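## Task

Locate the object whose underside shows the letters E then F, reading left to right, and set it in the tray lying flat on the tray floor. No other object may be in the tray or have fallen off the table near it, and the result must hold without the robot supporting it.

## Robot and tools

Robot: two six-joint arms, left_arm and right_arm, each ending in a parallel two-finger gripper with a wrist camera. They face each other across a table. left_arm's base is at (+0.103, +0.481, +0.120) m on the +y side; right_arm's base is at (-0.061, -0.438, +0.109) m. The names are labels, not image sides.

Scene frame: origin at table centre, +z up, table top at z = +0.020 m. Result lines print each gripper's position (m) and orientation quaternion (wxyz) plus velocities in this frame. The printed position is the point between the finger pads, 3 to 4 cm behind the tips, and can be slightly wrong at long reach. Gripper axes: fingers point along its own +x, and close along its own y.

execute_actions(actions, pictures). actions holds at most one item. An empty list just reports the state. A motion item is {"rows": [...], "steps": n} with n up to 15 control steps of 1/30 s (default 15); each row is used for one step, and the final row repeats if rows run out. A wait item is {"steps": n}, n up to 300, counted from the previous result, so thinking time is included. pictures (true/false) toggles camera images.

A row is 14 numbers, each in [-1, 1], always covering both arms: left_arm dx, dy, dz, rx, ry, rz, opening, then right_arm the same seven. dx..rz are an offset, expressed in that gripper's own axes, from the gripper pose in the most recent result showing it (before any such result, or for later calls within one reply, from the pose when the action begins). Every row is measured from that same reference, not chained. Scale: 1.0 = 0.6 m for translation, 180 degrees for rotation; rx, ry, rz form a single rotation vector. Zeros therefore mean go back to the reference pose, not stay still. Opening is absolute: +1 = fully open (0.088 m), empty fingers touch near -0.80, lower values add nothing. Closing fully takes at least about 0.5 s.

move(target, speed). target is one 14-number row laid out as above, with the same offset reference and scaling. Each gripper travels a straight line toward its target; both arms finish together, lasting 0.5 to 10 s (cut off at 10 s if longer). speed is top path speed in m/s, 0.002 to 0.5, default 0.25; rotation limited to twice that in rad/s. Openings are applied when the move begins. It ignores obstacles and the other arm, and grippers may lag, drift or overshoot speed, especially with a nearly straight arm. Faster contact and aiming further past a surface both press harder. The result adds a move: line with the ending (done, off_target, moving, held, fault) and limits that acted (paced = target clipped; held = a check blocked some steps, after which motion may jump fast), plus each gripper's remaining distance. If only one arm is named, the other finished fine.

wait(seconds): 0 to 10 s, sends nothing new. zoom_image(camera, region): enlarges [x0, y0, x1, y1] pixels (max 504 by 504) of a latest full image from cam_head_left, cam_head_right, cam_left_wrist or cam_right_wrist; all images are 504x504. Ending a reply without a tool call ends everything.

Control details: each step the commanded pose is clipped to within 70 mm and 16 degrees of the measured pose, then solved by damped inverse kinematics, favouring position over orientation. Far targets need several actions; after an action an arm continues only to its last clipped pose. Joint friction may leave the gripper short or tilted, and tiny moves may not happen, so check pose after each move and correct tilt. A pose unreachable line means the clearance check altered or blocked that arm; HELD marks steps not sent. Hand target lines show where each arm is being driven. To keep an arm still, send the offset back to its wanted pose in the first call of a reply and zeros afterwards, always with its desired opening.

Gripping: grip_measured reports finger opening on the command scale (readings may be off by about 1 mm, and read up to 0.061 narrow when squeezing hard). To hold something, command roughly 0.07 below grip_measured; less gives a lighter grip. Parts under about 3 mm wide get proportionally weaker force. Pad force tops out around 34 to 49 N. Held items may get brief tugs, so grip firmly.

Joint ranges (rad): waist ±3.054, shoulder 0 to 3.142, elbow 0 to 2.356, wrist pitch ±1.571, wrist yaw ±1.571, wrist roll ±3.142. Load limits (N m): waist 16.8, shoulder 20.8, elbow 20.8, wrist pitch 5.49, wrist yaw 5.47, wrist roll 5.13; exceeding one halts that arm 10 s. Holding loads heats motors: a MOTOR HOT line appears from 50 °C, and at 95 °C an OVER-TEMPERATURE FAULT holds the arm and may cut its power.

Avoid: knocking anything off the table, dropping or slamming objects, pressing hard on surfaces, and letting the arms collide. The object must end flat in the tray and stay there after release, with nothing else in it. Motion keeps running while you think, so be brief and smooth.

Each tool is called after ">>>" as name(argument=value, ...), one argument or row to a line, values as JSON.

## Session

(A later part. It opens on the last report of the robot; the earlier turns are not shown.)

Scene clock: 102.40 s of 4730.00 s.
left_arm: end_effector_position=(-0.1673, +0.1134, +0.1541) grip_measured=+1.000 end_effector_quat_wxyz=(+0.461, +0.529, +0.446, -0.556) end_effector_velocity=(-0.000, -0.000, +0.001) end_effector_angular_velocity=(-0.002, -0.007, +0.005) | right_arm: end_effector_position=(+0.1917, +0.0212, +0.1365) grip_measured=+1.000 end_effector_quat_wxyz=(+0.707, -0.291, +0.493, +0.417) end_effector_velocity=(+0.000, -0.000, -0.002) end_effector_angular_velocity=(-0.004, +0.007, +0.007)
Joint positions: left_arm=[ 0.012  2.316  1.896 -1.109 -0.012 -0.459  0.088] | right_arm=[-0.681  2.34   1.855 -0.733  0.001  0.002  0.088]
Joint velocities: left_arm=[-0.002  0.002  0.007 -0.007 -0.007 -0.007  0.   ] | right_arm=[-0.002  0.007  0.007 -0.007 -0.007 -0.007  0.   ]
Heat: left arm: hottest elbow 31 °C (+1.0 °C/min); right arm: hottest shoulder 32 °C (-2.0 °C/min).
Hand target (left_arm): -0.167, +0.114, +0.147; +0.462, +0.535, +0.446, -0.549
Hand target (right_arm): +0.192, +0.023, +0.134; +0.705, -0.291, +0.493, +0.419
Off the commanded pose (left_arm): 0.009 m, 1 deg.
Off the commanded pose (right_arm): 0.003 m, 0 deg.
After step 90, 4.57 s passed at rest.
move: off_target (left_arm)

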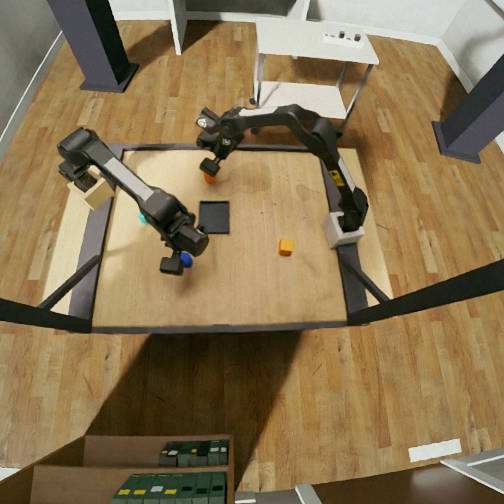

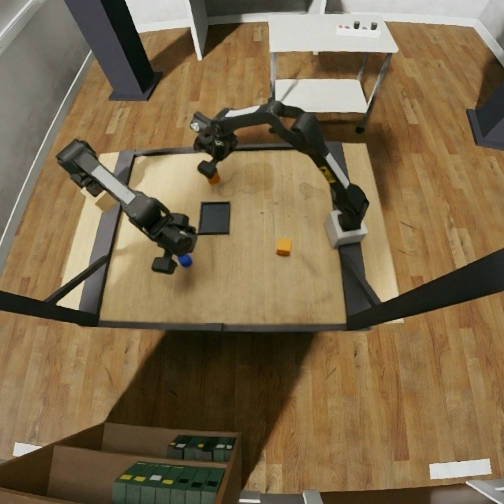

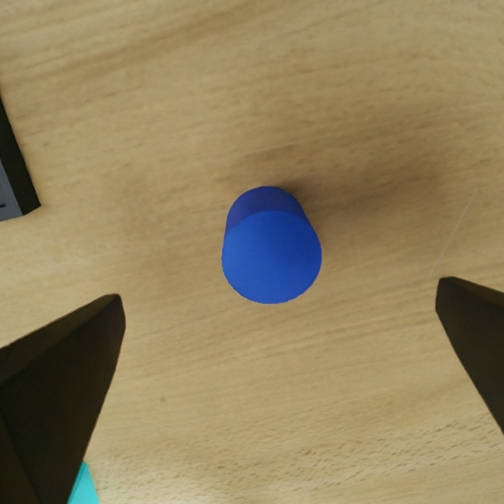

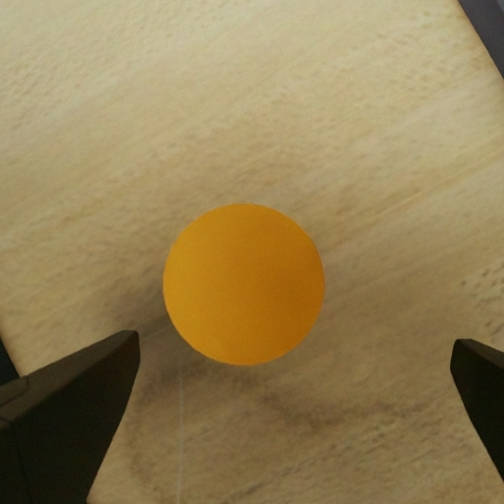

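>>> move(
  target=[0.083,0,-0.022,0,0,0,1, 0.02,0.026,0.003,0,0,0,1],
  speed=0.12,
)

Scene clock: 120.17 s of 4730.00 s.
left_arm: end_effector_position=(-0.1677, +0.1204, +0.1140) grip_measured=+1.000 end_effector_quat_wxyz=(+0.462, +0.521, +0.443, -0.564) end_effector_velocity=(+0.002, -0.002, -0.001) end_effector_angular_velocity=(-0.023, -0.010, +0.006) | right_arm: end_effector_position=(+0.1801, +0.0311, +0.1273) grip_measured=+1.000 end_effector_quat_wxyz=(+0.704, -0.291, +0.494, +0.418) end_effector_velocity=(+0.001, +0.002, +0.005) end_effector_angular_velocity=(+0.008, +0.001, +0.007)
Joint positions: left_arm=[ 0.003  2.317  1.731 -0.919 -0.012 -0.467  0.088] | right_arm=[-0.651  2.367  1.866 -0.721  0.007  0.027  0.088]
Joint velocities: left_arm=[-0.002 -0.007 -0.017  0.022 -0.022 -0.007  0.   ] | right_arm=[-0.002 -0.002  0.012 -0.007 -0.007 -0.007  0.   ]
Heat: left arm: hottest elbow 32 °C (+2.0 °C/min); right arm: hottest shoulder 37 °C (+3.0 °C/min).
Hand target (left_arm): -0.166, +0.124, +0.104; +0.461, +0.529, +0.446, -0.556
Hand target (right_arm): +0.181, +0.034, +0.126; +0.707, -0.290, +0.493, +0.417
Off the commanded pose (left_arm): 0.011 m, 1 deg.
Off the commanded pose (right_arm): 0.003 m, 0 deg.
After step 90, 13.93 s passed at rest.
move: off_target (left_arm)

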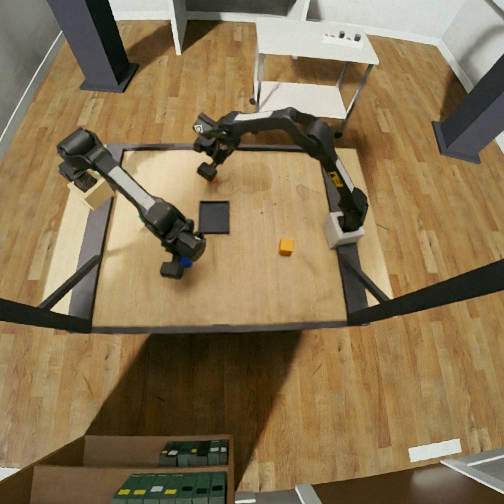

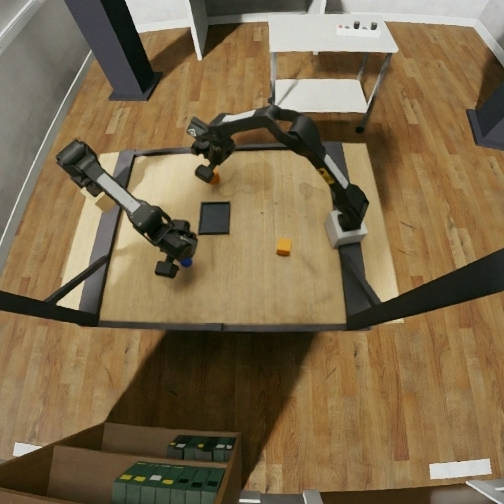

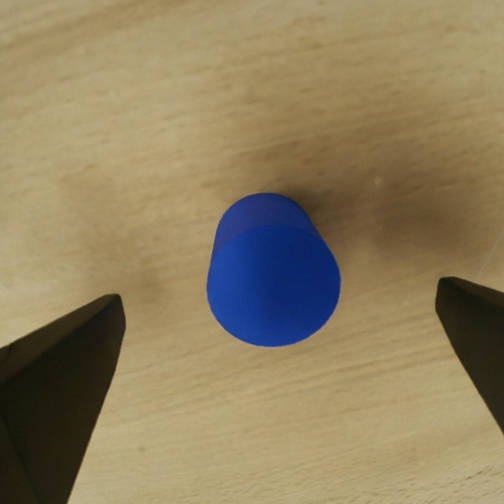

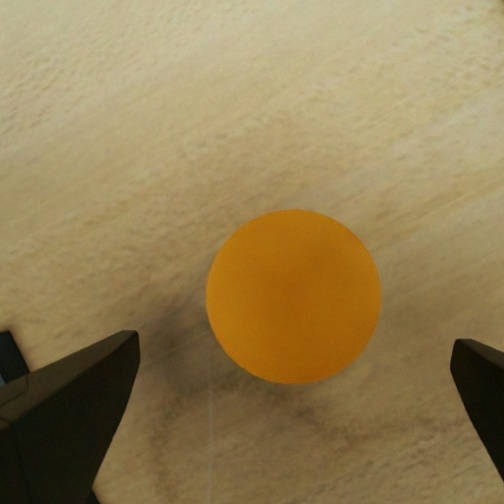

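>>> move(
  target=[0.066,0,0,0,0,0,1, 0.056,0,0.011,0,0,0,1],
  speed=0.06,
)

Scene clock: 131.80 s of 4730.00 s.
left_arm: end_effector_position=(-0.1721, +0.1146, +0.0854) grip_measured=+1.000 end_effector_quat_wxyz=(+0.464, +0.512, +0.441, -0.573) end_effector_velocity=(-0.000, -0.000, -0.002) end_effector_angular_velocity=(-0.005, -0.003, +0.020) | right_arm: end_effector_position=(+0.1868, +0.0442, +0.0996) grip_measured=+1.000 end_effector_quat_wxyz=(+0.704, -0.292, +0.495, +0.418) end_effector_velocity=(+0.006, +0.001, +0.006) end_effector_angular_velocity=(+0.007, -0.014, -0.003)
Joint positions: left_arm=[ 0.003  2.369  1.699 -0.81  -0.012 -0.467  0.088] | right_arm=[-0.651  2.468  1.937 -0.694  0.007  0.027  0.088]
Joint velocities: left_arm=[-0.002  0.002 -0.002  0.007 -0.007 -0.022  0.   ] | right_arm=[-0.007 -0.002  0.017 -0.007  0.007 -0.007  0.   ]
Heat: left arm: hottest elbow 32 °C (+2.0 °C/min); right arm: hottest shoulder 40 °C (+4.0 °C/min).
Hand target (left_arm): -0.169, +0.118, +0.075; +0.462, +0.521, +0.443, -0.564
Hand target (right_arm): +0.189, +0.046, +0.098; +0.704, -0.291, +0.494, +0.418
Off the commanded pose (left_arm): 0.012 m, 1 deg.
Off the commanded pose (right_arm): 0.003 m, 0 deg.
After step 90, 7.60 s passed at rest.
move: off_target (left_arm)

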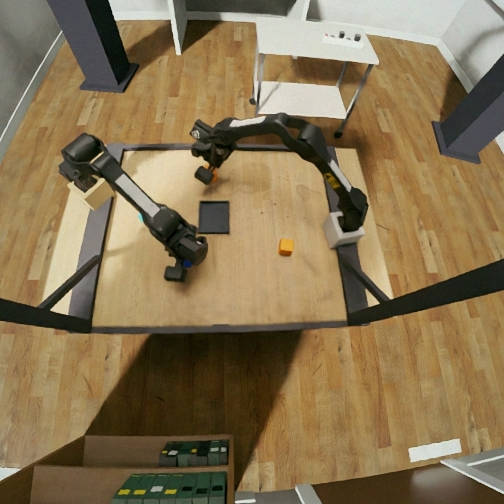

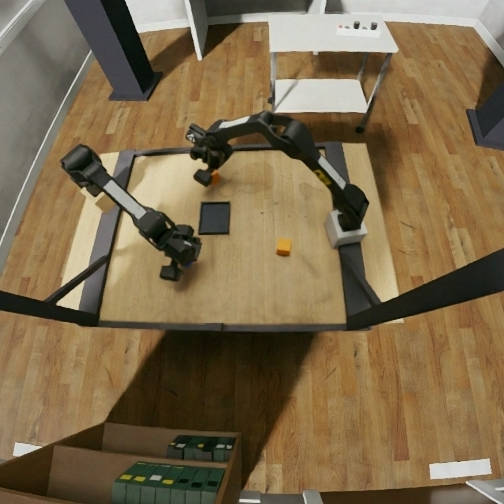

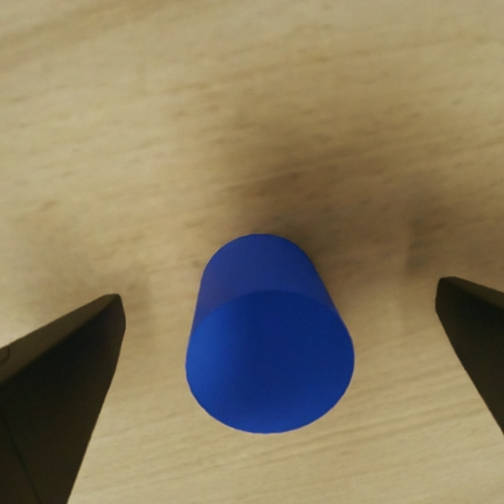

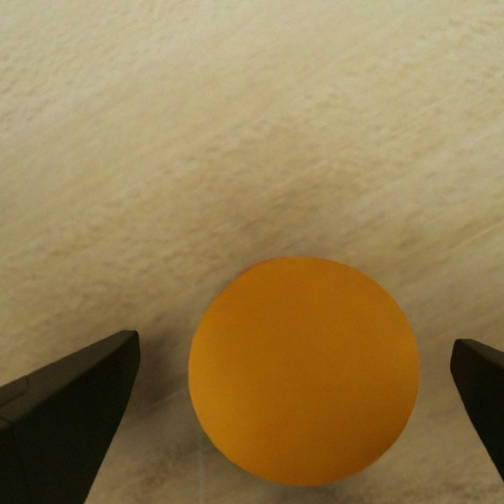

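>>> move(
  target=[0.036,0.008,-0.016,0,0,0,1, 0.022,0,0,0,0,0,1],
  speed=0.05,
)

Scene clock: 138.63 s of 4730.00 s.
left_arm: end_effector_position=(-0.1693, +0.1182, +0.0695) grip_measured=+1.000 end_effector_quat_wxyz=(+0.465, +0.506, +0.440, -0.578) end_effector_velocity=(+0.000, -0.003, -0.000) end_effector_angular_velocity=(-0.026, -0.005, +0.022) | right_arm: end_effector_position=(+0.1876, +0.0457, +0.0886) grip_measured=+1.000 end_effector_quat_wxyz=(+0.702, -0.293, +0.497, +0.417) end_effector_velocity=(+0.001, +0.002, +0.005) end_effector_angular_velocity=(+0.006, -0.004, +0.021)
Joint positions: left_arm=[ 0.003  2.369  1.627 -0.721 -0.012 -0.467  0.088] | right_arm=[-0.651  2.494  1.941 -0.677  0.007  0.027  0.088]
Joint velocities: left_arm=[-0.002 -0.002 -0.007  0.022 -0.022 -0.022  0.   ] | right_arm=[-0.002 -0.002  0.012 -0.007 -0.007 -0.022  0.   ]
Heat: left arm: hottest shoulder 32 °C (+1.0 °C/min); right arm: hottest shoulder 41 °C (+7.0 °C/min).
Hand target (left_arm): -0.167, +0.122, +0.063; +0.464, +0.512, +0.441, -0.573
Hand target (right_arm): +0.189, +0.048, +0.087; +0.703, -0.292, +0.495, +0.418
Off the commanded pose (left_arm): 0.008 m, 1 deg.
Off the commanded pose (right_arm): 0.003 m, 0 deg.
After step 90, 3.00 s passed at rest.
move: done

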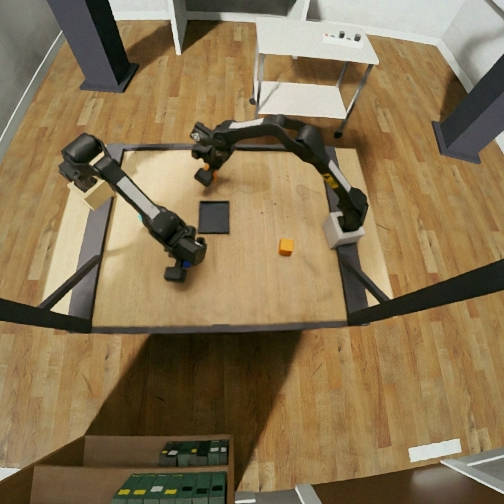

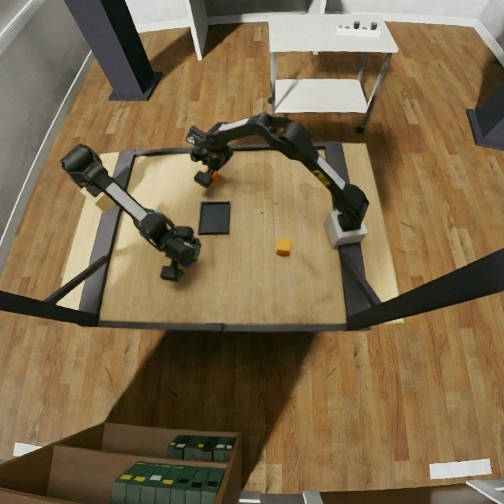

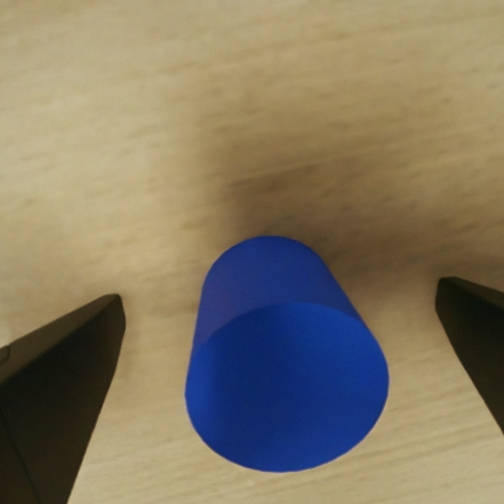

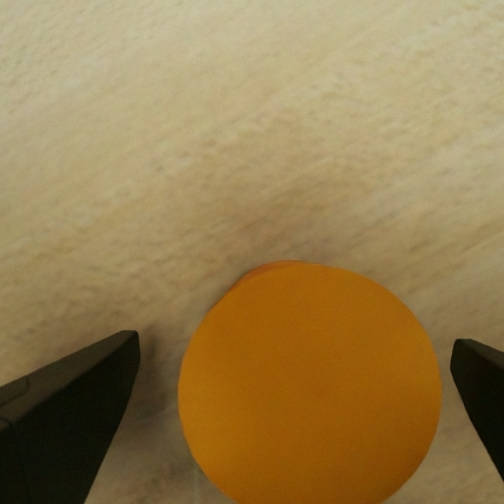

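>>> execute_actions(
  actions=[
    {"rows":[[0,0,0,0,0,0,0.6,0,0,0,0,0,0,0.6],[0,0,0,0,0,0,0.5,0,0,0,0,0,0,0.5],[0,0,0,0,0,0,0.3,0,0,0,0,0,0,0.3],[0,0,0,0,0,0,-0.1,0,0,0,0,0,0,0.05]],"steps":15},
  ],
  pictures=false,
)

>>> execute_actions(
  actions=[
    {"steps":8},
  ],
)

Scene clock: 140.57 s of 4730.00 s.
left_arm: end_effector_position=(-0.1693, +0.1182, +0.0694) grip_measured=-0.045 end_effector_quat_wxyz=(+0.465, +0.506, +0.440, -0.578) end_effector_velocity=(-0.004, -0.005, +0.004) end_effector_angular_velocity=(-0.029, +0.015, +0.020) | right_arm: end_effector_position=(+0.1878, +0.0460, +0.0890) grip_measured=+0.171 end_effector_quat_wxyz=(+0.703, -0.293, +0.496, +0.417) end_effector_velocity=(+0.000, +0.000, -0.002) end_effector_angular_velocity=(+0.004, +0.003, +0.007)
Joint positions: left_arm=[ 0.003  2.369  1.626 -0.72  -0.012 -0.467  0.037] | right_arm=[-0.651  2.494  1.942 -0.676  0.008  0.027  0.047]
Joint velocities: left_arm=[-0.002 -0.007  0.002  0.022 -0.007 -0.022  0.   ] | right_arm=[-0.002  0.002 -0.002  0.007 -0.007 -0.007 -0.   ]
Heat: left arm: hottest shoulder 32 °C (+1.0 °C/min); right arm: hottest shoulder 42 °C (+8.1 °C/min).
Hand target (left_arm): -0.169, +0.118, +0.070; +0.465, +0.506, +0.440, -0.578
Hand target (right_arm): +0.188, +0.046, +0.089; +0.702, -0.293, +0.497, +0.417
Off the commanded pose (left_arm): 0.000 m, 0 deg.
Off the commanded pose (right_arm): 0.001 m, 0 deg.
Steps of this call (steps 1 to 43: nothing new was sent; steps 44 to 58: all 15 steps of this action). Readings (end_effector_position):
44: left_arm (-0.1693, +0.1182, +0.0694) | right_arm (+0.1877, +0.0460, +0.0890)
45: left_arm (-0.1693, +0.1182, +0.0694) | right_arm (+0.1877, +0.0460, +0.0890)
47: left_arm (-0.1693, +0.1182, +0.0694) | right_arm (+0.1877, +0.0460, +0.0890)
51: left_arm (-0.1693, +0.1182, +0.0694) | right_arm (+0.1878, +0.0460, +0.0890)
58: the state above

Scene clock: 140.83 s of 4730.00 s.
left_arm: end_effector_position=(-0.1693, +0.1182, +0.0694) grip_measured=-0.045 end_effector_quat_wxyz=(+0.465, +0.506, +0.440, -0.578) end_effector_velocity=(-0.004, -0.001, +0.004) end_effector_angular_velocity=(-0.010, +0.015, -0.011) | right_arm: end_effector_position=(+0.1878, +0.0460, +0.0890) grip_measured=+0.171 end_effector_quat_wxyz=(+0.703, -0.293, +0.496, +0.417) end_effector_velocity=(+0.001, -0.003, -0.003) end_effector_angular_velocity=(-0.015, -0.003, +0.002)
Joint positions: left_arm=[ 0.003  2.369  1.626 -0.72  -0.012 -0.467  0.037] | right_arm=[-0.651  2.494  1.942 -0.676  0.008  0.027  0.047]
Joint velocities: left_arm=[-0.002 -0.007  0.002  0.007  0.007  0.007 -0.   ] | right_arm=[-0.002  0.002 -0.002 -0.007  0.007 -0.007 -0.   ]
Heat: left arm: hottest shoulder 32 °C (+1.0 °C/min); right arm: hottest shoulder 42 °C (+8.0 °C/min).
Hand target (left_arm): -0.169, +0.118, +0.070; +0.465, +0.506, +0.440, -0.578
Hand target (right_arm): +0.188, +0.046, +0.089; +0.702, -0.293, +0.497, +0.417
Off the commanded pose (left_arm): 0.000 m, 0 deg.
Off the commanded pose (right_arm): 0.001 m, 0 deg.
Steps of this call (steps 1 to 8: nothing new was sent). Readings (end_effector_position):
1: left_arm (-0.1693, +0.1182, +0.0694) | right_arm (+0.1878, +0.0460, +0.0890)
2: left_arm (-0.1693, +0.1182, +0.0694) | right_arm (+0.1878, +0.0460, +0.0890)
4: left_arm (-0.1693, +0.1182, +0.0694) | right_arm (+0.1878, +0.0460, +0.0890)
8: the state above

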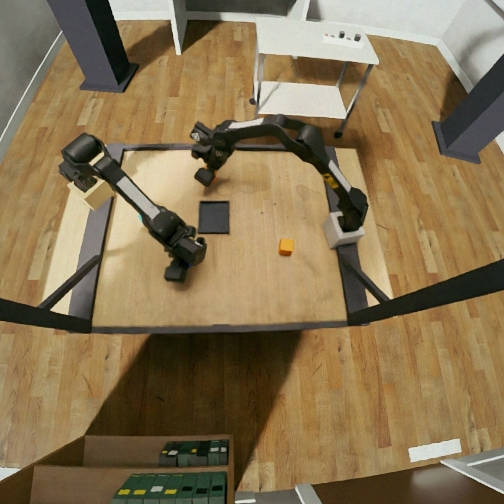

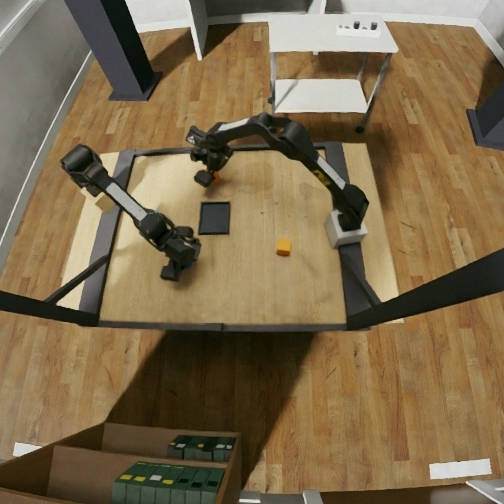

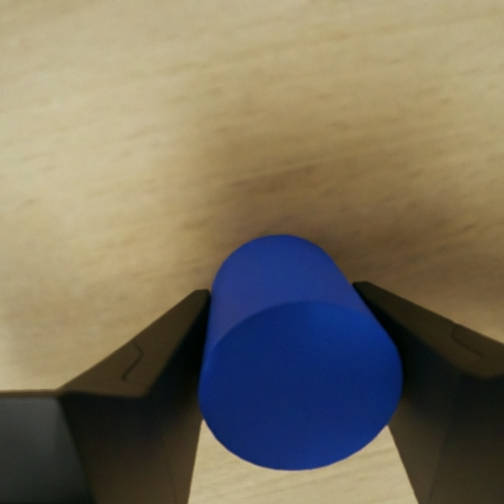

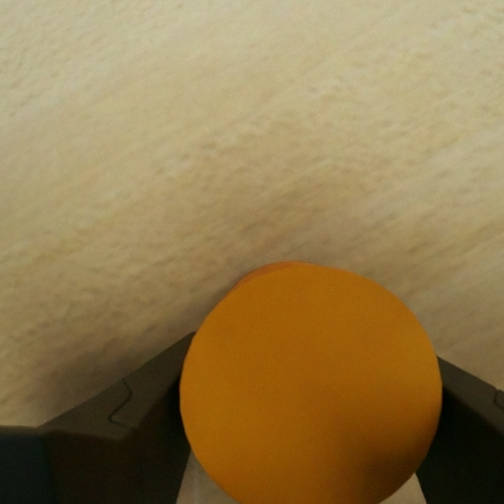

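>>> move(
  target=[-0.5105,0.3202,-0.1092,0.0078,-0.4122,0.0106,-0.13, -0.5652,0.1408,-0.2407,-0.0638,-0.3871,0.0895,0.07],
  speed=0.25,
)

Scene clock: 154.20 s of 4730.00 s.
left_arm: end_effector_position=(+0.0483, +0.1752, +0.3585) grip_measured=-0.045 end_effector_quat_wxyz=(+0.643, +0.066, +0.059, -0.760) end_effector_velocity=(-0.001, +0.003, -0.002) end_effector_angular_velocity=(+0.016, +0.023, -0.010) | right_arm: end_effector_position=(-0.0058, -0.1304, +0.3625) grip_measured=+0.171 end_effector_quat_wxyz=(+0.766, +0.000, +0.002, +0.642) end_effector_velocity=(-0.000, -0.004, -0.002) end_effector_angular_velocity=(-0.008, -0.006, -0.005)
Joint positions: left_arm=[ 0.465  0.846  0.51   0.16  -0.017 -0.008  0.037] | right_arm=[-0.357  0.854  0.42   0.431 -0.003  0.003  0.047]
Joint velocities: left_arm=[ 0.007 -0.012 -0.002 -0.022  0.022 -0.022  0.   ] | right_arm=[ 0.002 -0.022 -0.007 -0.022  0.007 -0.007  0.   ]
Heat: left arm: hottest shoulder 34 °C (+3.0 °C/min); right arm: hottest shoulder 45 °C (+13.2 °C/min).
Hand target (left_arm): +0.049, +0.177, +0.356; +0.642, +0.067, +0.058, -0.762
Hand target (right_arm): -0.007, -0.132, +0.362; +0.767, -0.001, -0.000, +0.642
Off the commanded pose (left_arm): 0.002 m, 1 deg.
Off the commanded pose (right_arm): 0.004 m, 0 deg.
After step 90, 7.30 s passed at rest.
move: done

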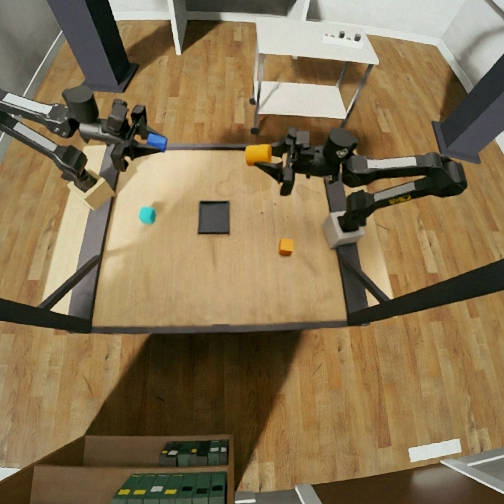

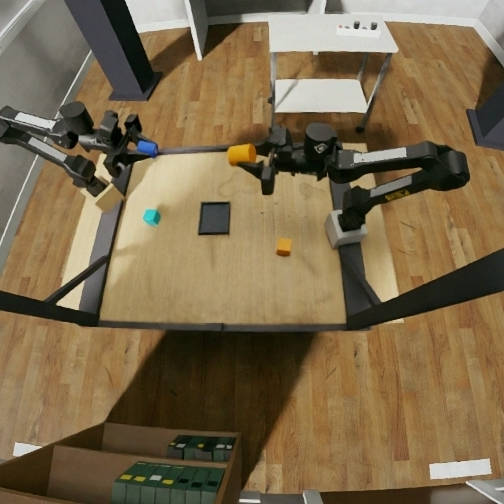

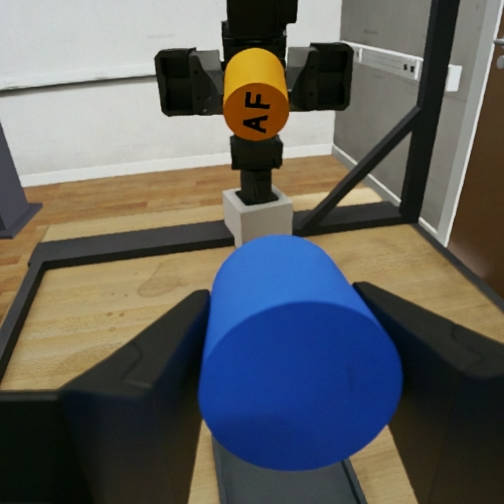

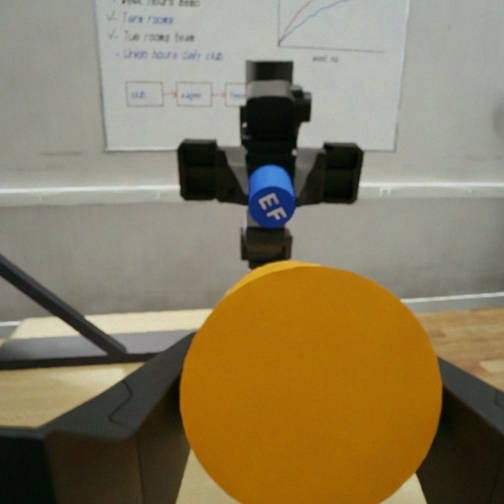

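>>> zoom_image(
  camera="cam_right_wrist",
  region=[230, 150, 320, 240],
)

Region (230, 150, 320, 240) of cam_right_wrist's 504x504 image, scaled by 5.600, with more detail than that image has.

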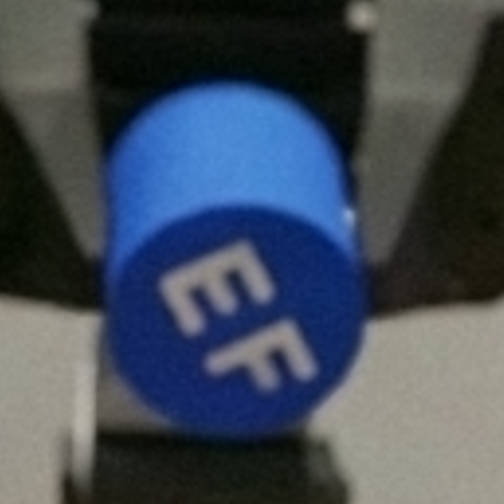

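>>> move(
  target=[0.3177,-0.0542,-0.33,-0.0078,0.4122,-0.0106,-0.13, -0.1242,-0.3367,-0.3866,0.1348,0.372,-0.1925,0.07],
  speed=0.25,
)

Scene clock: 170.00 s of 4730.00 s.
left_arm: end_effector_position=(-0.0096, +0.0295, +0.1404) grip_measured=-0.045 end_effector_quat_wxyz=(+0.470, +0.500, +0.437, -0.581) end_effector_velocity=(+0.003, +0.004, -0.005) end_effector_angular_velocity=(+0.026, -0.028, +0.007) | right_arm: end_effector_position=(+0.1753, -0.2406, +0.1283) grip_measured=+0.171 end_effector_quat_wxyz=(+0.767, -0.194, +0.543, +0.283) end_effector_velocity=(+0.001, +0.002, +0.001) end_effector_angular_velocity=(+0.008, -0.003, +0.007)
Joint positions: left_arm=[ 0.416  2.298  1.803 -0.956  0.031 -0.061  0.037] | right_arm=[-1.06   1.595  0.753 -0.387 -0.013 -0.008  0.047]
Joint velocities: left_arm=[-0.002  0.012  0.002 -0.022 -0.022 -0.007  0.   ] | right_arm=[-0.002  0.002  0.002  0.007 -0.007 -0.007 -0.   ]
Heat: left arm: hottest elbow 32 °C (+0.0 °C/min); right arm: hottest shoulder 39 °C (+4.0 °C/min).
Hand target (left_arm): -0.011, +0.030, +0.133; +0.465, +0.504, +0.443, -0.578
Hand target (right_arm): +0.179, -0.240, +0.130; +0.768, -0.196, +0.541, +0.281
Off the commanded pose (left_arm): 0.010 m, 1 deg.
Off the commanded pose (right_arm): 0.005 m, 1 deg.
After step 90, 9.40 s passed at rest.
move: off_target (left_arm)

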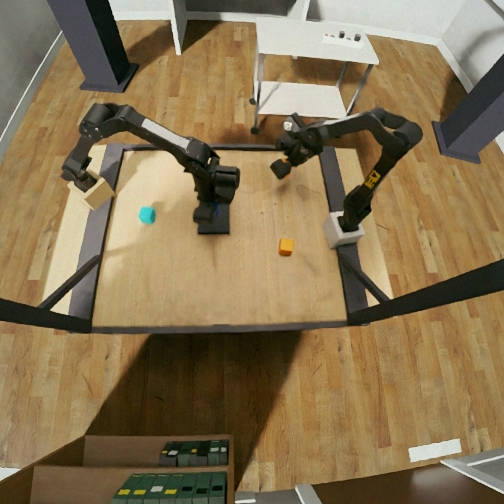

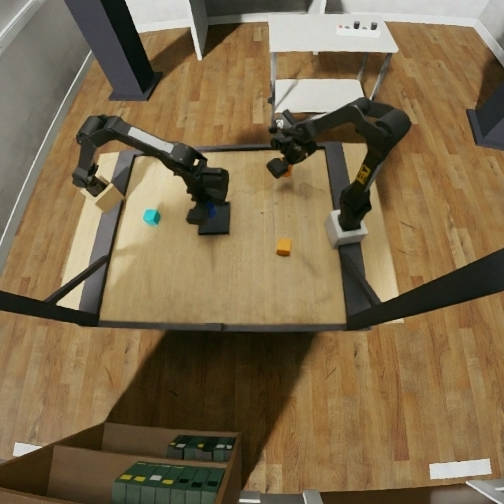

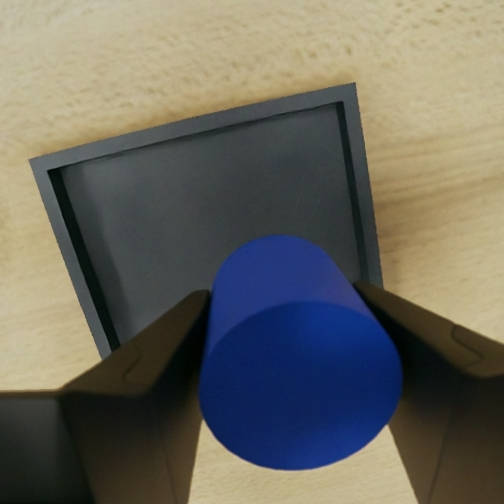

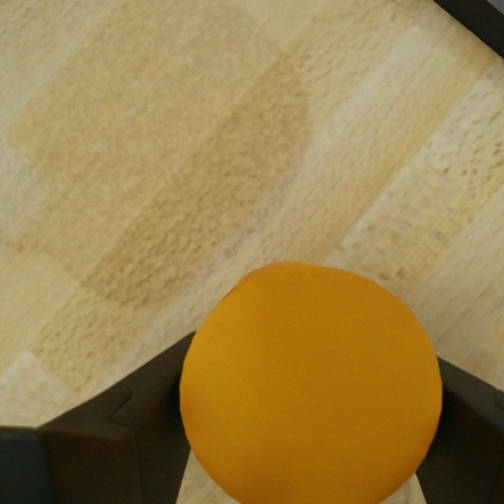

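>>> move(
  target=[0.073,0.033,-0.04,0,0,0,-0.13, 0.0705,0,-0.0257,0,0,0,0.07],
  speed=0.08,
)

Scene clock: 178.77 s of 4730.00 s.
left_arm: end_effector_position=(+0.0105, +0.0436, +0.0922) grip_measured=-0.045 end_effector_quat_wxyz=(+0.471, +0.501, +0.437, -0.579) end_effector_velocity=(+0.005, +0.000, -0.005) end_effector_angular_velocity=(-0.008, -0.023, -0.017) | right_arm: end_effector_position=(+0.1765, -0.2398, +0.0866) grip_measured=+0.171 end_effector_quat_wxyz=(+0.769, -0.193, +0.539, +0.284) end_effector_velocity=(-0.002, -0.000, -0.002) end_effector_angular_velocity=(+0.020, +0.020, -0.020)
Joint positions: left_arm=[ 0.453  2.299  1.601 -0.757  0.031 -0.026  0.037] | right_arm=[-1.06   1.722  0.675 -0.174 -0.013 -0.008  0.047]
Joint velocities: left_arm=[ 0.002  0.002 -0.017  0.022 -0.022  0.022 -0.   ] | right_arm=[-0.007  0.002 -0.007  0.007 -0.022  0.022 -0.   ]
Heat: left arm: hottest elbow 33 °C (+1.0 °C/min); right arm: hottest shoulder 37 °C (+0.0 °C/min).
Hand target (left_arm): +0.011, +0.045, +0.093; +0.470, +0.500, +0.437, -0.581
Hand target (right_arm): +0.175, -0.241, +0.083; +0.767, -0.194, +0.543, +0.283
Off the commanded pose (left_arm): 0.002 m, 0 deg.
Off the commanded pose (right_arm): 0.004 m, 0 deg.
After step 90, 4.73 s passed at rest.
move: done

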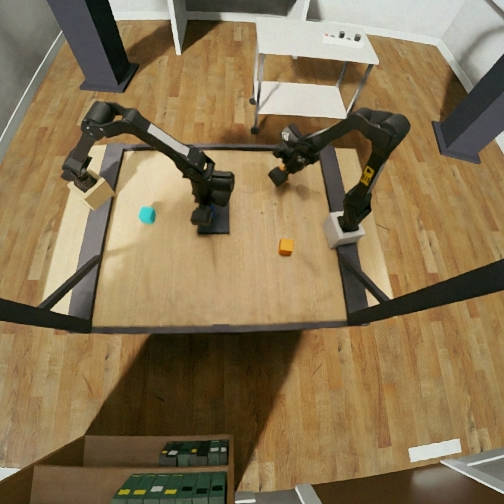

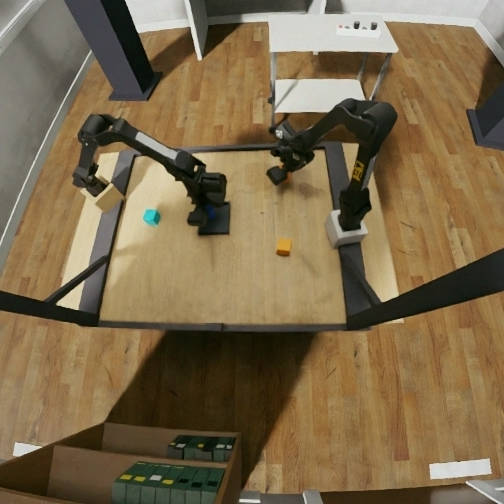

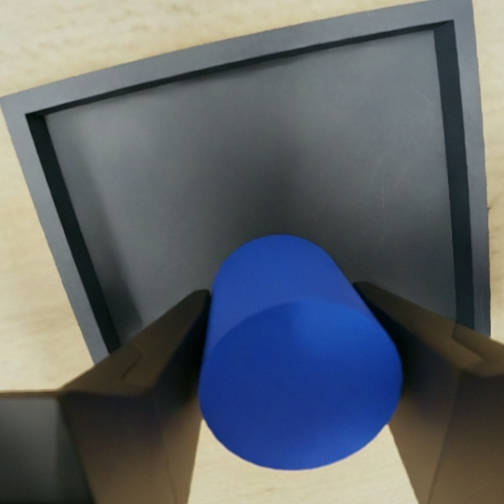

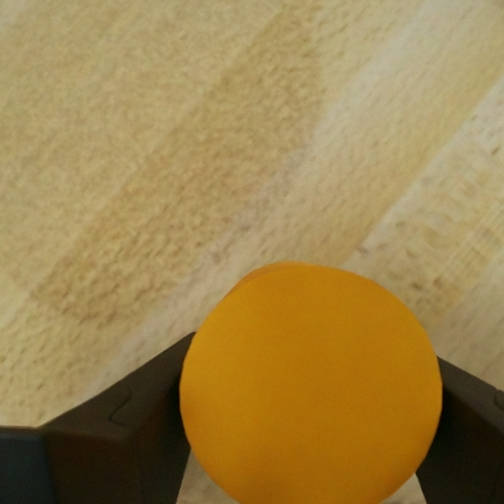

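>>> move(
  target=[0.036,0,0,0,0,0,-0.13, 0.021,0,-0.008,0,0,0,0.07],
  speed=0.03,
)

Scene clock: 180.93 s of 4730.00 s.
left_arm: end_effector_position=(+0.0091, +0.0364, +0.0813) grip_measured=-0.045 end_effector_quat_wxyz=(+0.476, +0.494, +0.431, -0.586) end_effector_velocity=(-0.005, -0.000, +0.001) end_effector_angular_velocity=(-0.002, +0.024, +0.002) | right_arm: end_effector_position=(+0.1789, -0.2378, +0.0780) grip_measured=+0.171 end_effector_quat_wxyz=(+0.772, -0.191, +0.534, +0.285) end_effector_velocity=(-0.001, -0.002, -0.000) end_effector_angular_velocity=(-0.001, +0.008, +0.002)
Joint positions: left_arm=[ 0.453  2.327  1.599 -0.702  0.031 -0.026  0.037] | right_arm=[-1.06   1.757  0.663 -0.113 -0.013 -0.008  0.047]
Joint velocities: left_arm=[-0.002 -0.002 -0.002  0.007  0.022 -0.007 -0.   ] | right_arm=[-0.007 -0.002 -0.002 -0.007 -0.007 -0.007 -0.   ]
Heat: left arm: hottest shoulder 33 °C (+1.0 °C/min); right arm: hottest shoulder 37 °C (-1.0 °C/min).
Hand target (left_arm): +0.009, +0.041, +0.071; +0.471, +0.501, +0.437, -0.579
Hand target (right_arm): +0.176, -0.240, +0.073; +0.769, -0.193, +0.539, +0.284
Off the commanded pose (left_arm): 0.012 m, 1 deg.
Off the commanded pose (right_arm): 0.006 m, 1 deg.
move: off_target (left_arm)

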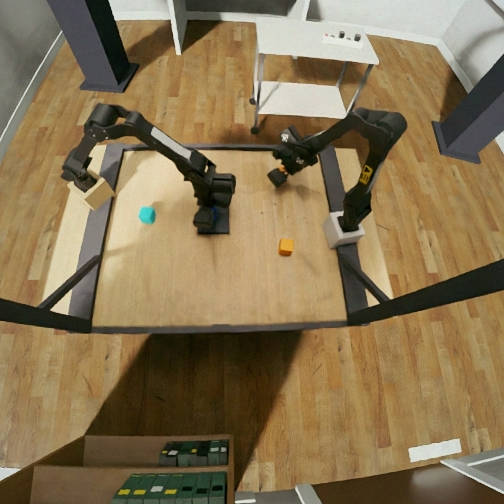

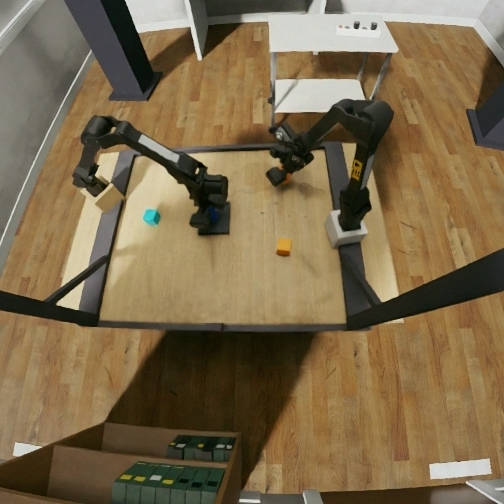

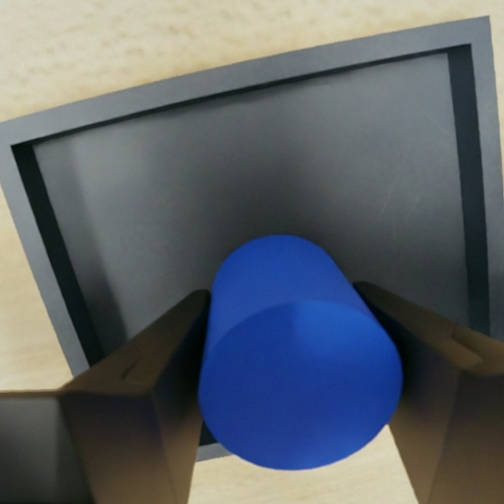

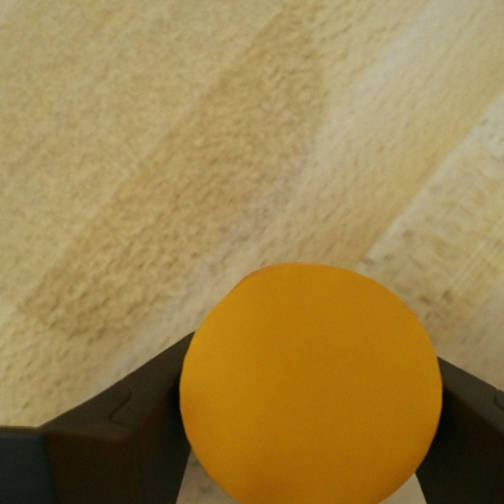

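>>> move(
  target=[0.028,0,-0.006,0,0.018,0,-0.13, 0.0125,0,-0.0045,0,0,0,0.07],
  speed=0.03,
)

Scene clock: 184.43 s of 4730.00 s.
left_arm: end_effector_position=(+0.0087, +0.0345, +0.0752) grip_measured=-0.045 end_effector_quat_wxyz=(+0.470, +0.503, +0.439, -0.578) end_effector_velocity=(-0.005, -0.001, +0.002) end_effector_angular_velocity=(-0.001, +0.007, -0.015) | right_arm: end_effector_position=(+0.1821, -0.2351, +0.0770) grip_measured=+0.171 end_effector_quat_wxyz=(+0.778, -0.188, +0.527, +0.287) end_effector_velocity=(-0.000, -0.002, +0.001) end_effector_angular_velocity=(-0.002, +0.001, +0.016)
Joint positions: left_arm=[ 0.453  2.367  1.649 -0.743  0.031 -0.026  0.037] | right_arm=[-1.06   1.767  0.661 -0.082 -0.013 -0.008  0.047]
Joint velocities: left_arm=[-0.007  0.002  0.012 -0.007  0.007  0.007 -0.   ] | right_arm=[-0.007 -0.007 -0.002 -0.007 -0.007 -0.022 -0.   ]
Heat: left arm: hottest shoulder 33 °C (+1.0 °C/min); right arm: hottest shoulder 36 °C (-2.0 °C/min).
Hand target (left_arm): +0.009, +0.038, +0.064; +0.464, +0.510, +0.444, -0.572
Hand target (right_arm): +0.179, -0.238, +0.070; +0.772, -0.191, +0.534, +0.285
Off the commanded pose (left_arm): 0.011 m, 1 deg.
Off the commanded pose (right_arm): 0.008 m, 1 deg.
move: off_target (left_arm)

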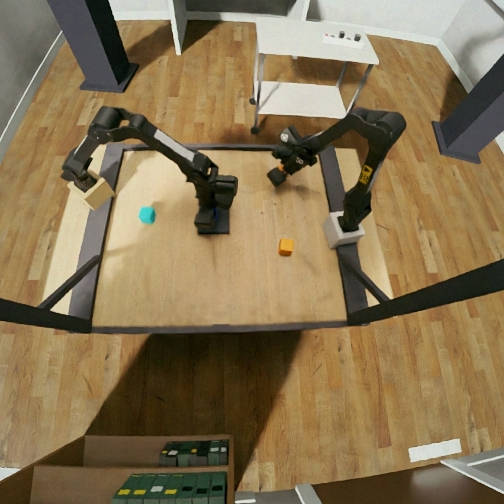

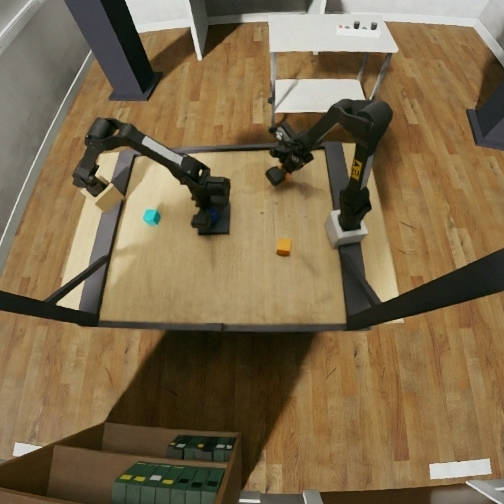

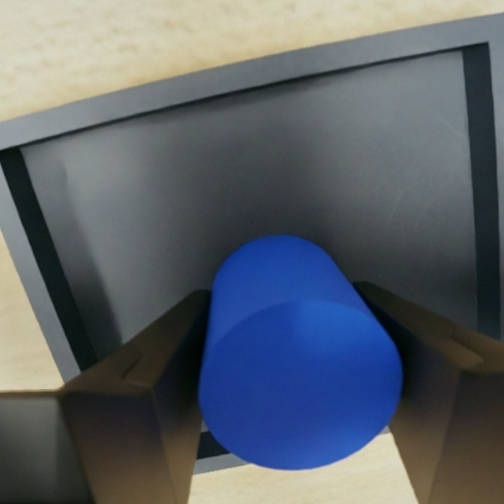

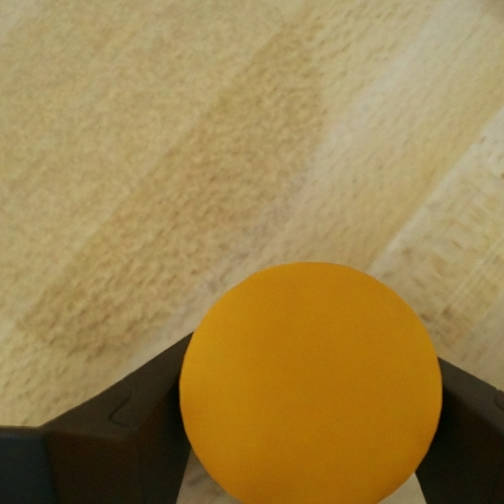

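>>> execute_actions(
  actions=[
    {"rows":[[0.020,0,0,0,0,0,-0.13,0,0,0,0,0,0,0.5],[0.022,0,0,0,0,0,-0.13,0,0,0,0,0,0,0.7],[0.024,0,0,0,0,0,-0.13,0,0,0,0,0,0,1]],"steps":15},
  ],
)

Scene clock: 187.73 s of 4730.00 s.
left_arm: end_effector_position=(+0.0073, +0.0275, +0.0753) grip_measured=-0.045 end_effector_quat_wxyz=(+0.476, +0.494, +0.431, -0.586) end_effector_velocity=(+0.000, +0.000, -0.001) end_effector_angular_velocity=(-0.003, -0.004, +0.020) | right_arm: end_effector_position=(+0.1823, -0.2350, +0.0770) grip_measured=+0.989 end_effector_quat_wxyz=(+0.778, -0.188, +0.526, +0.287) end_effector_velocity=(-0.002, +0.002, +0.001) end_effector_angular_velocity=(+0.012, +0.013, +0.013)
Joint positions: left_arm=[ 0.453  2.369  1.65  -0.71   0.031 -0.026  0.037] | right_arm=[-1.06   1.767  0.661 -0.08  -0.013 -0.008  0.087]
Joint velocities: left_arm=[-0.002 -0.002 -0.007  0.007 -0.007 -0.022 -0.   ] | right_arm=[-0.002 -0.002  0.002 -0.007 -0.022 -0.007  0.006]
Heat: left arm: hottest shoulder 33 °C (+1.0 °C/min); right arm: hottest shoulder 36 °C (-3.1 °C/min).
Hand target (left_arm): +0.008, +0.033, +0.061; +0.470, +0.503, +0.439, -0.578
Hand target (right_arm): +0.182, -0.235, +0.077; +0.778, -0.188, +0.527, +0.287
Off the commanded pose (left_arm): 0.016 m, 2 deg.
Off the commanded pose (right_arm): 0.000 m, 0 deg.
Steps of this call (steps 1 to 84: nothing new was sent; steps 85 to 99: all 15 steps of this action). Readings (end_effector_position):
85: left_arm (+0.0087, +0.0343, +0.0751) | right_arm (+0.1822, -0.2351, +0.0771)
86: left_arm (+0.0084, +0.0331, +0.0753) | right_arm (+0.1826, -0.2347, +0.0773)
88: left_arm (+0.0078, +0.0298, +0.0752) | right_arm (+0.1825, -0.2349, +0.0771)
92: left_arm (+0.0075, +0.0282, +0.0753) | right_arm (+0.1824, -0.2349, +0.0771)
99: the state above

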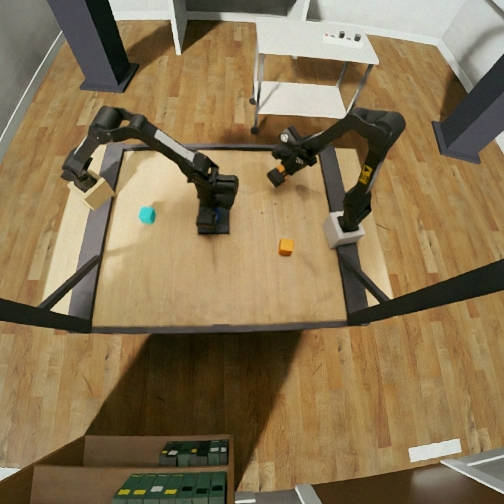

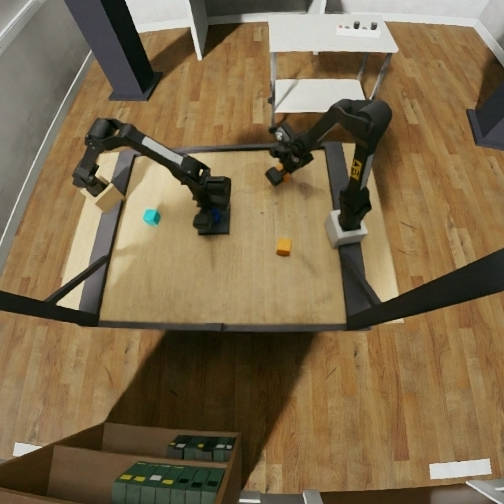

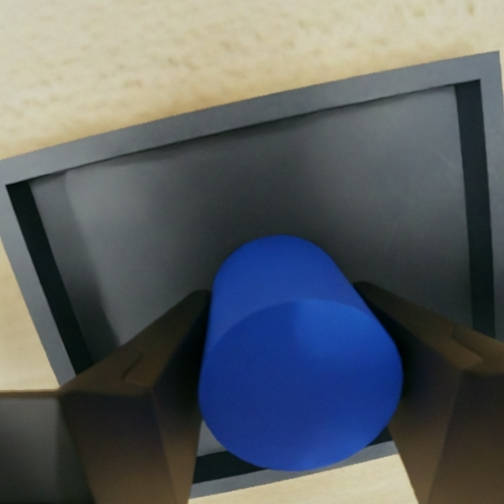

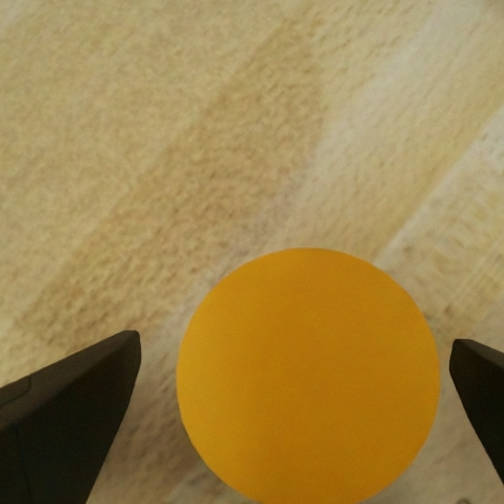

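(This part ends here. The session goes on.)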